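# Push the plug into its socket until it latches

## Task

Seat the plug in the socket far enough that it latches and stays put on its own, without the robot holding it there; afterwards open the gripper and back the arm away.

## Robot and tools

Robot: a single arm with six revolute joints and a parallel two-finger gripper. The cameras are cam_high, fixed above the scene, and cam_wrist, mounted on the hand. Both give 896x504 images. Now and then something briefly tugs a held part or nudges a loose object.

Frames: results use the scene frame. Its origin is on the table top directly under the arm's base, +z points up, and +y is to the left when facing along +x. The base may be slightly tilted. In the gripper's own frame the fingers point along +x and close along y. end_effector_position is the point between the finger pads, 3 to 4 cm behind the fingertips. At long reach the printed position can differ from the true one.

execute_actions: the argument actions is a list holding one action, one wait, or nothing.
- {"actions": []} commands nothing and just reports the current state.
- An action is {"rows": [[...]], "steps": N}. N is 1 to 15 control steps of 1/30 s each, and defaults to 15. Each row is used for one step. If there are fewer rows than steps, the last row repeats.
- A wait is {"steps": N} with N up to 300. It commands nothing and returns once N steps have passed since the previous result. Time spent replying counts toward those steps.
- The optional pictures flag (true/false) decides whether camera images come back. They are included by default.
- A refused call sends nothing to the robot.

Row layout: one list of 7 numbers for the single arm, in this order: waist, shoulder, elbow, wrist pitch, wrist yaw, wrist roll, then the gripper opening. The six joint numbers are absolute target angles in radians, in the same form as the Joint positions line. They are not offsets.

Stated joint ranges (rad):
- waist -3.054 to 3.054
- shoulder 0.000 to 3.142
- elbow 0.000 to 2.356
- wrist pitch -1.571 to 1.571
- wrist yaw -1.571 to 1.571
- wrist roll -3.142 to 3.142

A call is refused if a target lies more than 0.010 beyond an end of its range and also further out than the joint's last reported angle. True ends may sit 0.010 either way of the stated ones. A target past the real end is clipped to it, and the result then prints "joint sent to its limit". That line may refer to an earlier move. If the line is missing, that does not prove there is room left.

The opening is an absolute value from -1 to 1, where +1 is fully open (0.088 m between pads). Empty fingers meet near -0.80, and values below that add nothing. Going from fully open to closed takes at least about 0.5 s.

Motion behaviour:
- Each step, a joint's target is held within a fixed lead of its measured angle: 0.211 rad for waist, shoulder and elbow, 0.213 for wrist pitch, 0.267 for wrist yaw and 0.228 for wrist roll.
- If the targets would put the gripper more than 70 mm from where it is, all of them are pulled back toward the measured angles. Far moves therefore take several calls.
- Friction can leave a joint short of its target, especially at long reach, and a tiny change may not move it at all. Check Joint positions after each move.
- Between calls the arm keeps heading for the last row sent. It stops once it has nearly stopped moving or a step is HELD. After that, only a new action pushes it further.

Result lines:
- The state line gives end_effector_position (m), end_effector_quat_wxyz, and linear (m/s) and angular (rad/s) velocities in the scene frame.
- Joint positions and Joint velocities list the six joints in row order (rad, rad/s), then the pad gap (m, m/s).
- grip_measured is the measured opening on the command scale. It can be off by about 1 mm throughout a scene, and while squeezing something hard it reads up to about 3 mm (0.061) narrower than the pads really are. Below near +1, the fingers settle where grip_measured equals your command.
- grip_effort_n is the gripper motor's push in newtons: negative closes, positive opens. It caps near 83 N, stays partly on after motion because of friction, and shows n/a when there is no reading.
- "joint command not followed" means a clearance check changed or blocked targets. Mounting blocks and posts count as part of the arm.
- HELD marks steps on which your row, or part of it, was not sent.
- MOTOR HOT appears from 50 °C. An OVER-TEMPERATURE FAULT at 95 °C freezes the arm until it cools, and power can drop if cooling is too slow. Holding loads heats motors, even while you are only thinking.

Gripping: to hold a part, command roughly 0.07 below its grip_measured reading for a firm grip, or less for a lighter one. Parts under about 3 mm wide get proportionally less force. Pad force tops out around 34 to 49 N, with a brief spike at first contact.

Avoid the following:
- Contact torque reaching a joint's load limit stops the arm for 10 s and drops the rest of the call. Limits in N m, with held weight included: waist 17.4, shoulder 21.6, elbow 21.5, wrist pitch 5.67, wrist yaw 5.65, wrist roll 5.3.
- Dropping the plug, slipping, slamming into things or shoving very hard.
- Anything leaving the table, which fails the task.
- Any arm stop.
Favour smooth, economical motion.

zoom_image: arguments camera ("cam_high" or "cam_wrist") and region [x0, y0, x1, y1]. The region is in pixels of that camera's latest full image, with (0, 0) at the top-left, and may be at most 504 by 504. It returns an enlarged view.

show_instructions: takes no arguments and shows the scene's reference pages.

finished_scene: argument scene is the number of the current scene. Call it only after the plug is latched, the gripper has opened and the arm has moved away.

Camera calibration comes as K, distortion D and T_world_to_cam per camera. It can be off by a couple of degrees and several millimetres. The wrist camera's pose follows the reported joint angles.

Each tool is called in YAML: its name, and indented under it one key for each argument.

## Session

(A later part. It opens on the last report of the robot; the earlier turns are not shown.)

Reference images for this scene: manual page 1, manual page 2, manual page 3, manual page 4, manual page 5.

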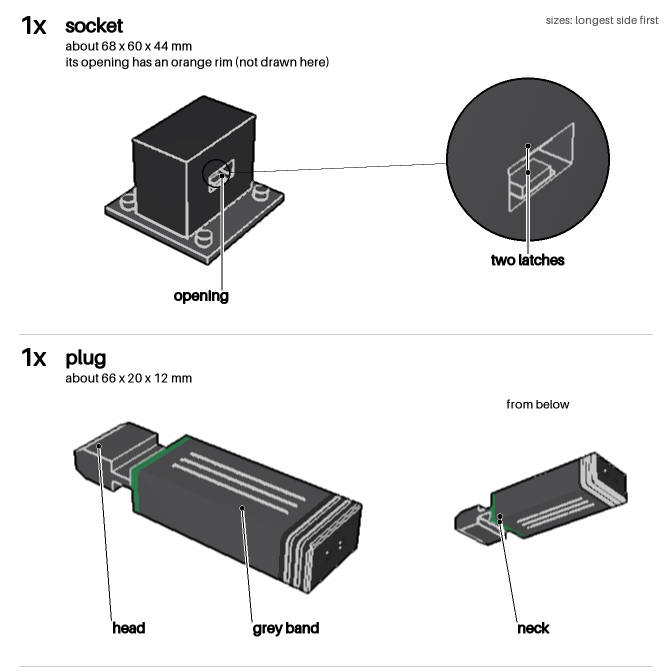

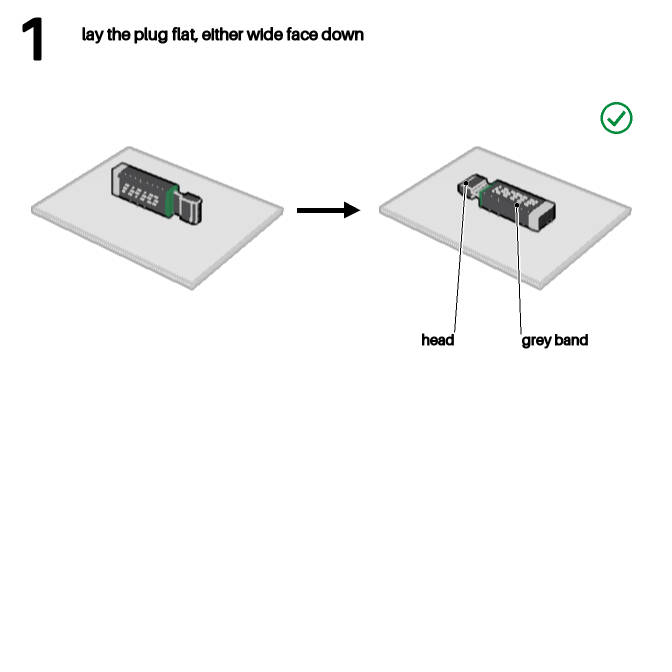

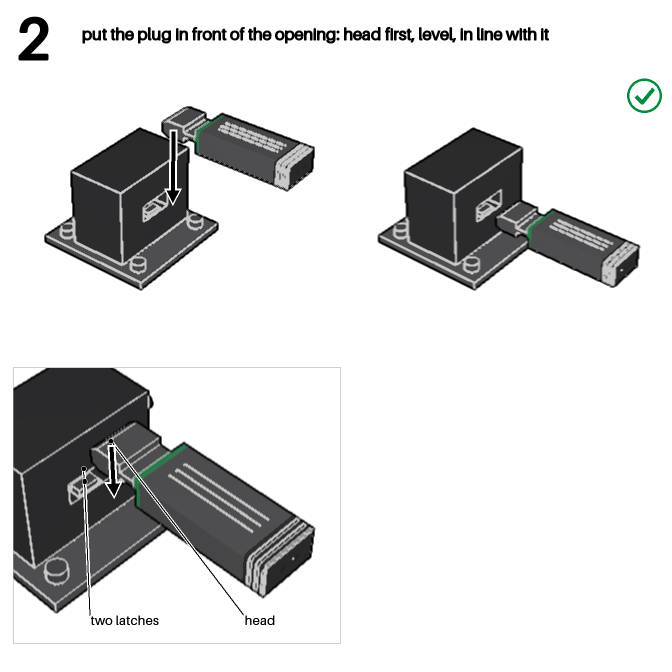

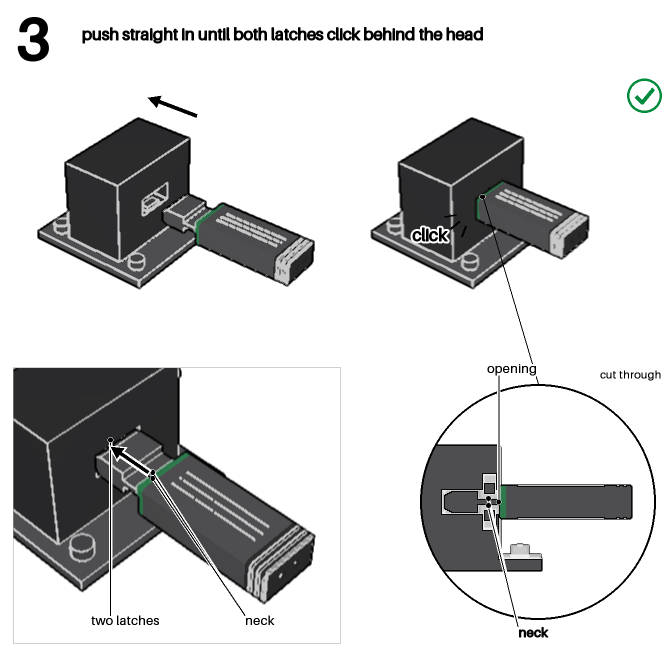

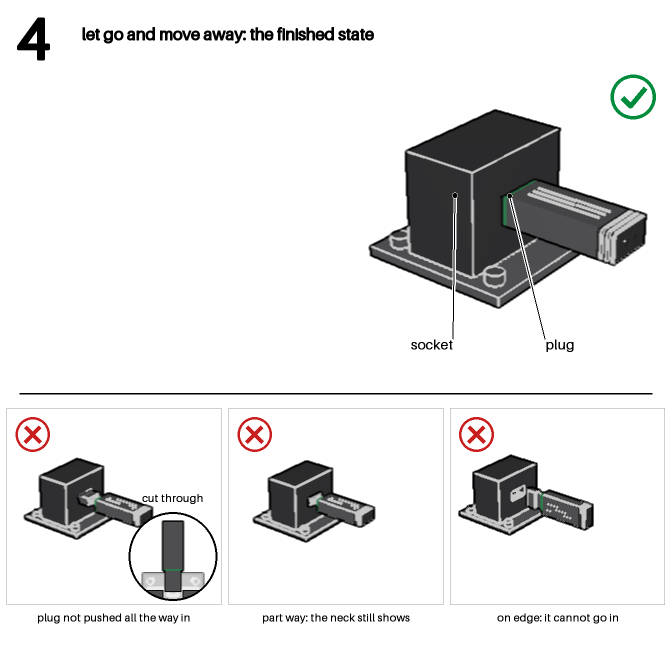

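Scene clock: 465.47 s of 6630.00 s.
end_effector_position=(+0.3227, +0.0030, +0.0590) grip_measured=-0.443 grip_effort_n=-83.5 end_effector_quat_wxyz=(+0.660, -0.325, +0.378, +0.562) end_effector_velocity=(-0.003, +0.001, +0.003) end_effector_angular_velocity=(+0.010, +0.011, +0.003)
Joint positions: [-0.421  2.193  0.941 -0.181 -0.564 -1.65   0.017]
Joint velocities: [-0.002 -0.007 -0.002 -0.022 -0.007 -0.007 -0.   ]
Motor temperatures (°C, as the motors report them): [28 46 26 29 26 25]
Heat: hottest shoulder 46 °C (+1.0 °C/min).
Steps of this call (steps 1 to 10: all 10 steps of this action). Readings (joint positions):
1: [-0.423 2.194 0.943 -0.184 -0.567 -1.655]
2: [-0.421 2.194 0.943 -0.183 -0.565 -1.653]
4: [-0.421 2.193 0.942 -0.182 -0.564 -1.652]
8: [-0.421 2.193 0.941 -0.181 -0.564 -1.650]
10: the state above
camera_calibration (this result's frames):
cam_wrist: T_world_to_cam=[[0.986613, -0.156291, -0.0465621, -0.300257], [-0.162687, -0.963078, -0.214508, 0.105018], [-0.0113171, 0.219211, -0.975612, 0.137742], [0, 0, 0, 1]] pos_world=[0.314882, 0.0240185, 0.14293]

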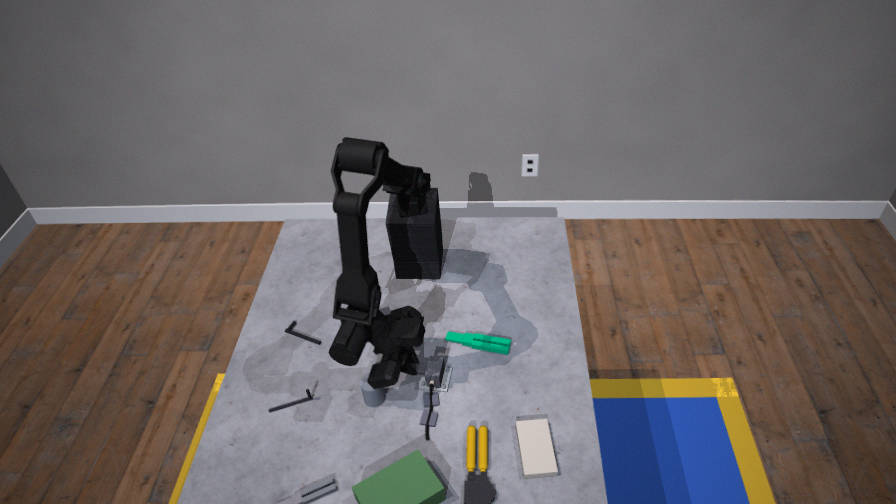

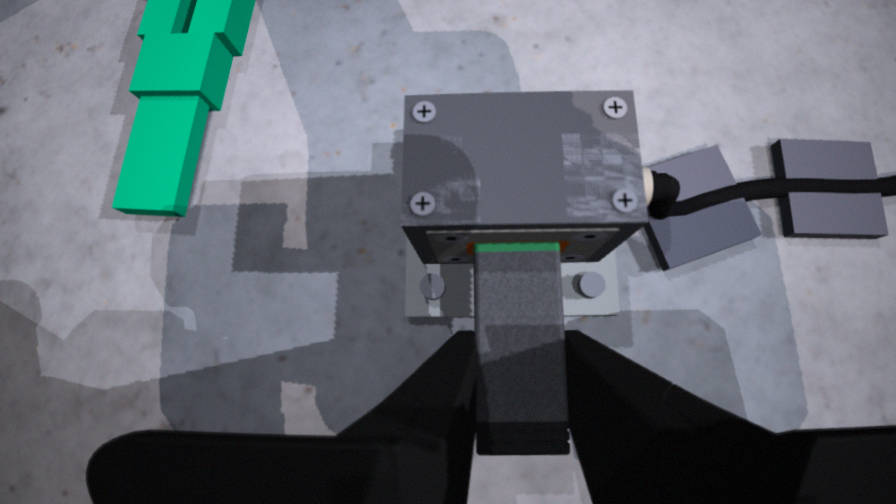

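Seated; a small extra push, then relax and release.

execute_actions:
  actions:
    - {"rows":[[-0.408,2.18,0.9325,-0.1795,-0.577,-1.648,-0.52],[-0.405,2.18,0.9325,-0.1795,-0.580,-1.648,-0.52],[-0.402,2.18,0.9325,-0.1795,-0.583,-1.648,-0.52],[-0.400,2.18,0.9325,-0.1795,-0.585,-1.648,-0.52],[-0.400,2.18,0.9325,-0.1795,-0.585,-1.648,-0.52],[-0.400,2.18,0.9325,-0.1795,-0.585,-1.648,-0.52],[-0.400,2.18,0.9325,-0.1795,-0.585,-1.648,-0.52],[-0.400,2.18,0.9325,-0.1795,-0.585,-1.648,-0.52],[-0.407,2.185,0.936,-0.180,-0.578,-1.649,-0.52],[-0.414,2.19,0.939,-0.181,-0.570,-1.65,-0.52],[-0.420,2.193,0.941,-0.181,-0.565,-1.65,-0.52]],"steps":15}
  pictures: false

execute_actions:
  actions:
    - {"rows":[[-0.420,2.193,0.941,-0.181,-0.565,-1.65,-0.48],[-0.420,2.193,0.941,-0.181,-0.565,-1.65,-0.44],[-0.420,2.193,0.941,-0.181,-0.565,-1.65,-0.40],[-0.420,2.193,0.941,-0.181,-0.565,-1.65,-0.36],[-0.420,2.193,0.941,-0.181,-0.565,-1.65,-0.31],[-0.420,2.193,0.941,-0.181,-0.565,-1.65,-0.26],[-0.420,2.193,0.941,-0.181,-0.565,-1.65,-0.2],[-0.420,2.193,0.941,-0.181,-0.565,-1.65,-0.15],[-0.420,2.193,0.941,-0.181,-0.565,-1.65,-0.1]],"steps":13}
  pictures: false

execute_actions:
  actions:
    - {"rows":[[-0.422,2.178,0.938,-0.185,-0.565,-1.65,-0.1],[-0.425,2.166,0.935,-0.193,-0.565,-1.653,-0.1],[-0.429,2.152,0.932,-0.203,-0.565,-1.657,-0.1],[-0.434,2.136,0.929,-0.214,-0.565,-1.662,-0.1],[-0.439,2.118,0.925,-0.226,-0.565,-1.668,-0.1],[-0.445,2.099,0.921,-0.239,-0.565,-1.675,-0.1],[-0.451,2.080,0.917,-0.252,-0.565,-1.682,-0.1],[-0.457,2.061,0.913,-0.265,-0.565,-1.689,-0.1],[-0.463,2.042,0.909,-0.278,-0.565,-1.696,-0.1],[-0.469,2.024,0.905,-0.290,-0.565,-1.702,-0.1],[-0.474,2.008,0.902,-0.301,-0.565,-1.708,-0.1],[-0.478,1.994,0.899,-0.310,-0.565,-1.713,-0.1],[-0.481,1.983,0.897,-0.317,-0.565,-1.717,-0.1],[-0.483,1.975,0.895,-0.322,-0.565,-1.719,-0.1],[-0.484,1.970,0.894,-0.325,-0.565,-1.720,-0.1]],"steps":15}
  pictures: false

execute_actions:
  actions:
    - {"rows":[[-0.484,1.970,0.894,-0.325,-0.565,-1.720,-0.1]],"steps":8}

Scene clock: 477.53 s of 6630.00 s.
end_effector_position=(+0.3227, +0.0030, +0.0589) grip_measured=-0.443 grip_effort_n=-83.5 end_effector_quat_wxyz=(+0.660, -0.325, +0.378, +0.562) end_effector_velocity=(-0.002, -0.001, +0.001) end_effector_angular_velocity=(+0.007, +0.002, -0.001)
Joint positions: [-0.42   2.193  0.941 -0.181 -0.563 -1.65   0.017]
Joint velocities: [-0.007 -0.002 -0.002 -0.007 -0.007 -0.007 -0.   ]
Motor temperatures (°C, as the motors report them): [28 47 26 29 26 25]
Heat: hottest shoulder 47 °C (+4.0 °C/min).
Steps of this call (steps 1 to 15: the robot went on to your last target; steps 16 to 90: nothing new was sent; then 8.57 s passed at rest; steps 91 to 105: all 15 steps of this action). Readings (joint positions):
91: [-0.421 2.193 0.941 -0.181 -0.564 -1.650]
92: [-0.420 2.193 0.941 -0.181 -0.564 -1.650]
94: [-0.420 2.193 0.941 -0.181 -0.563 -1.650]
98: [-0.420 2.193 0.941 -0.181 -0.563 -1.650]
105: the state above

Scene clock: 477.97 s of 6630.00 s.
end_effector_position=(+0.3227, +0.0031, +0.0590) grip_measured=-0.133 grip_effort_n=16.0 end_effector_quat_wxyz=(+0.660, -0.325, +0.378, +0.562) end_effector_velocity=(-0.004, +0.001, +0.001) end_effector_angular_velocity=(+0.011, +0.016, +0.003)
Joint positions: [-0.42   2.193  0.941 -0.181 -0.564 -1.65   0.032]
Joint velocities: [-0.002 -0.002 -0.002 -0.022 -0.007 -0.007  0.017]
Motor temperatures (°C, as the motors report them): [28 47 26 29 26 25]
Heat: hottest shoulder 47 °C (+4.0 °C/min).
Steps of this call (steps 1 to 13: all 13 steps of this action). Readings (joint positions):
1: [-0.420 2.193 0.941 -0.181 -0.563 -1.650]
2: [-0.420 2.193 0.941 -0.181 -0.563 -1.650]
4: [-0.420 2.193 0.941 -0.181 -0.563 -1.650]
8: [-0.420 2.193 0.941 -0.181 -0.564 -1.650]
13: the state above

Scene clock: 478.47 s of 6630.00 s.
end_effector_position=(+0.3276, -0.0150, +0.1092) grip_measured=-0.103 grip_effort_n=15.6 end_effector_quat_wxyz=(+0.668, -0.350, +0.365, +0.546) end_effector_velocity=(+0.001, -0.026, +0.083) end_effector_angular_velocity=(-0.045, -0.127, +0.010)
Joint positions: [-0.476  2.003  0.912 -0.305 -0.564 -1.708  0.034]
Joint velocities: [-0.09  -0.32  -0.061 -0.183 -0.007 -0.11  -0.   ]
Motor temperatures (°C, as the motors report them): [28 47 26 29 26 25]
Heat: hottest shoulder 47 °C (+4.0 °C/min).
Steps of this call (steps 1 to 15: all 15 steps of this action). Readings (joint positions):
1: [-0.420 2.193 0.941 -0.181 -0.564 -1.650]
2: [-0.420 2.191 0.941 -0.182 -0.564 -1.650]
4: [-0.422 2.180 0.939 -0.195 -0.564 -1.652]
8: [-0.439 2.121 0.930 -0.234 -0.564 -1.671]
15: the state above

Scene clock: 478.73 s of 6630.00 s.
end_effector_position=(+0.3255, -0.0160, +0.1141) grip_measured=-0.103 grip_effort_n=15.6 end_effector_quat_wxyz=(+0.667, -0.351, +0.364, +0.546) end_effector_velocity=(-0.011, +0.003, -0.002) end_effector_angular_velocity=(+0.003, +0.034, +0.007)
Joint positions: [-0.481  1.983  0.905 -0.322 -0.564 -1.717  0.034]
Joint velocities: [ 0.002 -0.002 -0.017 -0.022  0.007 -0.007 -0.   ]
Motor temperatures (°C, as the motors report them): [28 47 26 29 26 25]
Heat: hottest shoulder 47 °C (+4.1 °C/min).
Steps of this call (steps 1 to 8: all 8 steps of this action). Readings (joint positions):
1: [-0.479 1.995 0.910 -0.310 -0.564 -1.711]
2: [-0.480 1.989 0.909 -0.314 -0.564 -1.713]
4: [-0.481 1.983 0.907 -0.318 -0.564 -1.715]
8: the state above
camera_calibration (this result's frames):
cam_wrist: T_world_to_cam=[[0.987383, -0.156985, 0.0207518, -0.311386], [-0.149795, -0.968475, -0.199042, 0.0929053], [0.0513443, 0.193423, -0.979771, 0.175342], [0, 0, 0, 1]] pos_world=[0.312371, 0.00717853, 0.196749]

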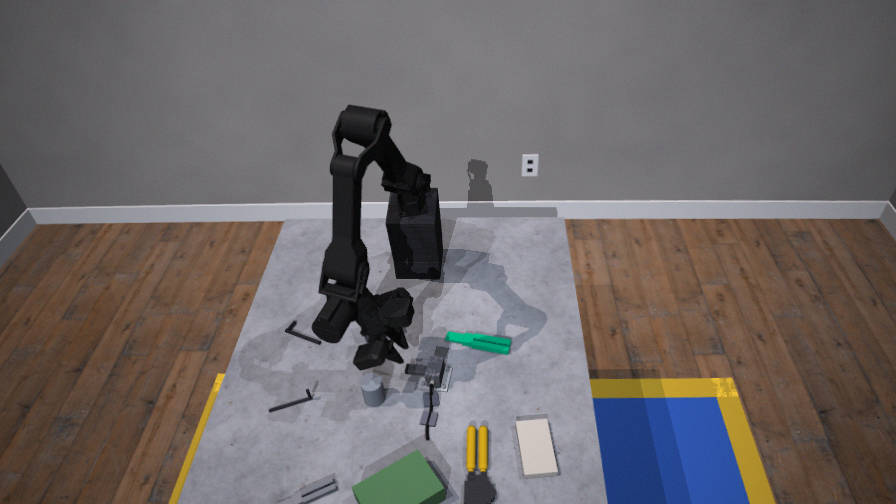

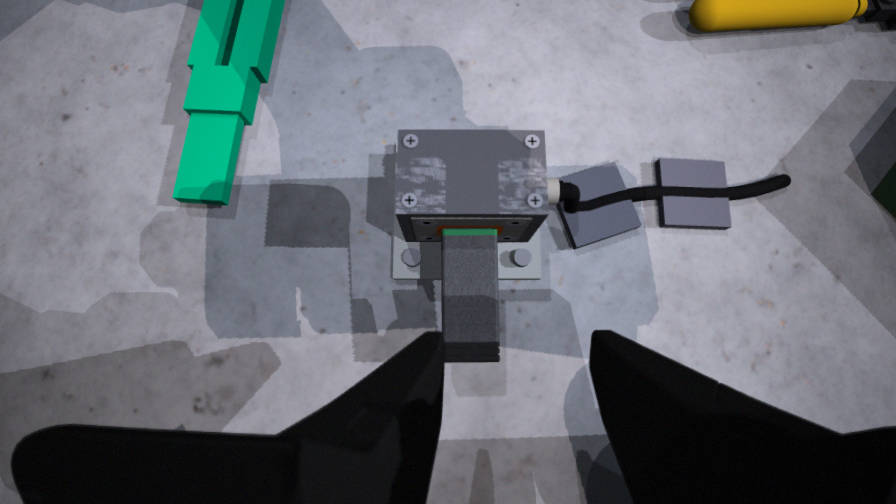

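execute_actions:
  actions:
    - {"rows":[[-0.49,1.96,0.894,-0.33,-0.565,-1.72,-0.1],[-0.50,1.945,0.89,-0.335,-0.565,-1.72,-0.1],[-0.515,1.925,0.885,-0.34,-0.565,-1.72,-0.1],[-0.53,1.90,0.88,-0.35,-0.565,-1.72,-0.1],[-0.545,1.875,0.875,-0.36,-0.565,-1.72,-0.1],[-0.56,1.85,0.87,-0.37,-0.565,-1.72,-0.1],[-0.575,1.83,0.865,-0.38,-0.565,-1.72,-0.1],[-0.588,1.815,0.86,-0.385,-0.565,-1.72,-0.1],[-0.596,1.805,0.86,-0.39,-0.565,-1.72,-0.1],[-0.60,1.80,0.86,-0.39,-0.565,-1.72,-0.1]],"steps":15}
  pictures: false

finished_scene:
  scene: 2

Scene clock: 483.73 s of 6630.00 s.
end_effector_position=(+0.3268, -0.0540, +0.1582) grip_measured=-0.103 grip_effort_n=15.6 end_effector_quat_wxyz=(+0.701, -0.367, +0.370, +0.487) end_effector_velocity=(-0.026, +0.010, -0.009) end_effector_angular_velocity=(+0.029, +0.087, +0.002)
Joint positions: [-0.597  1.811  0.876 -0.385 -0.564 -1.717  0.034]
Joint velocities: [ 0.002 -0.002 -0.046 -0.051  0.007 -0.007 -0.   ]
Motor temperatures (°C, as the motors report them): [28 47 26 29 26 25]
Heat: hottest shoulder 47 °C (+4.0 °C/min).
Steps of this call (steps 1 to 15: the robot went on to your last target; steps 16 to 90: nothing new was sent; then 1.50 s passed at rest; steps 91 to 105: all 15 steps of this action). Readings (joint positions):
91: [-0.482 1.980 0.904 -0.324 -0.564 -1.717]
92: [-0.484 1.977 0.903 -0.326 -0.564 -1.717]
94: [-0.495 1.957 0.897 -0.335 -0.564 -1.717]
98: [-0.549 1.877 0.881 -0.364 -0.564 -1.717]
105: the state above

The scene is finished: the task was done.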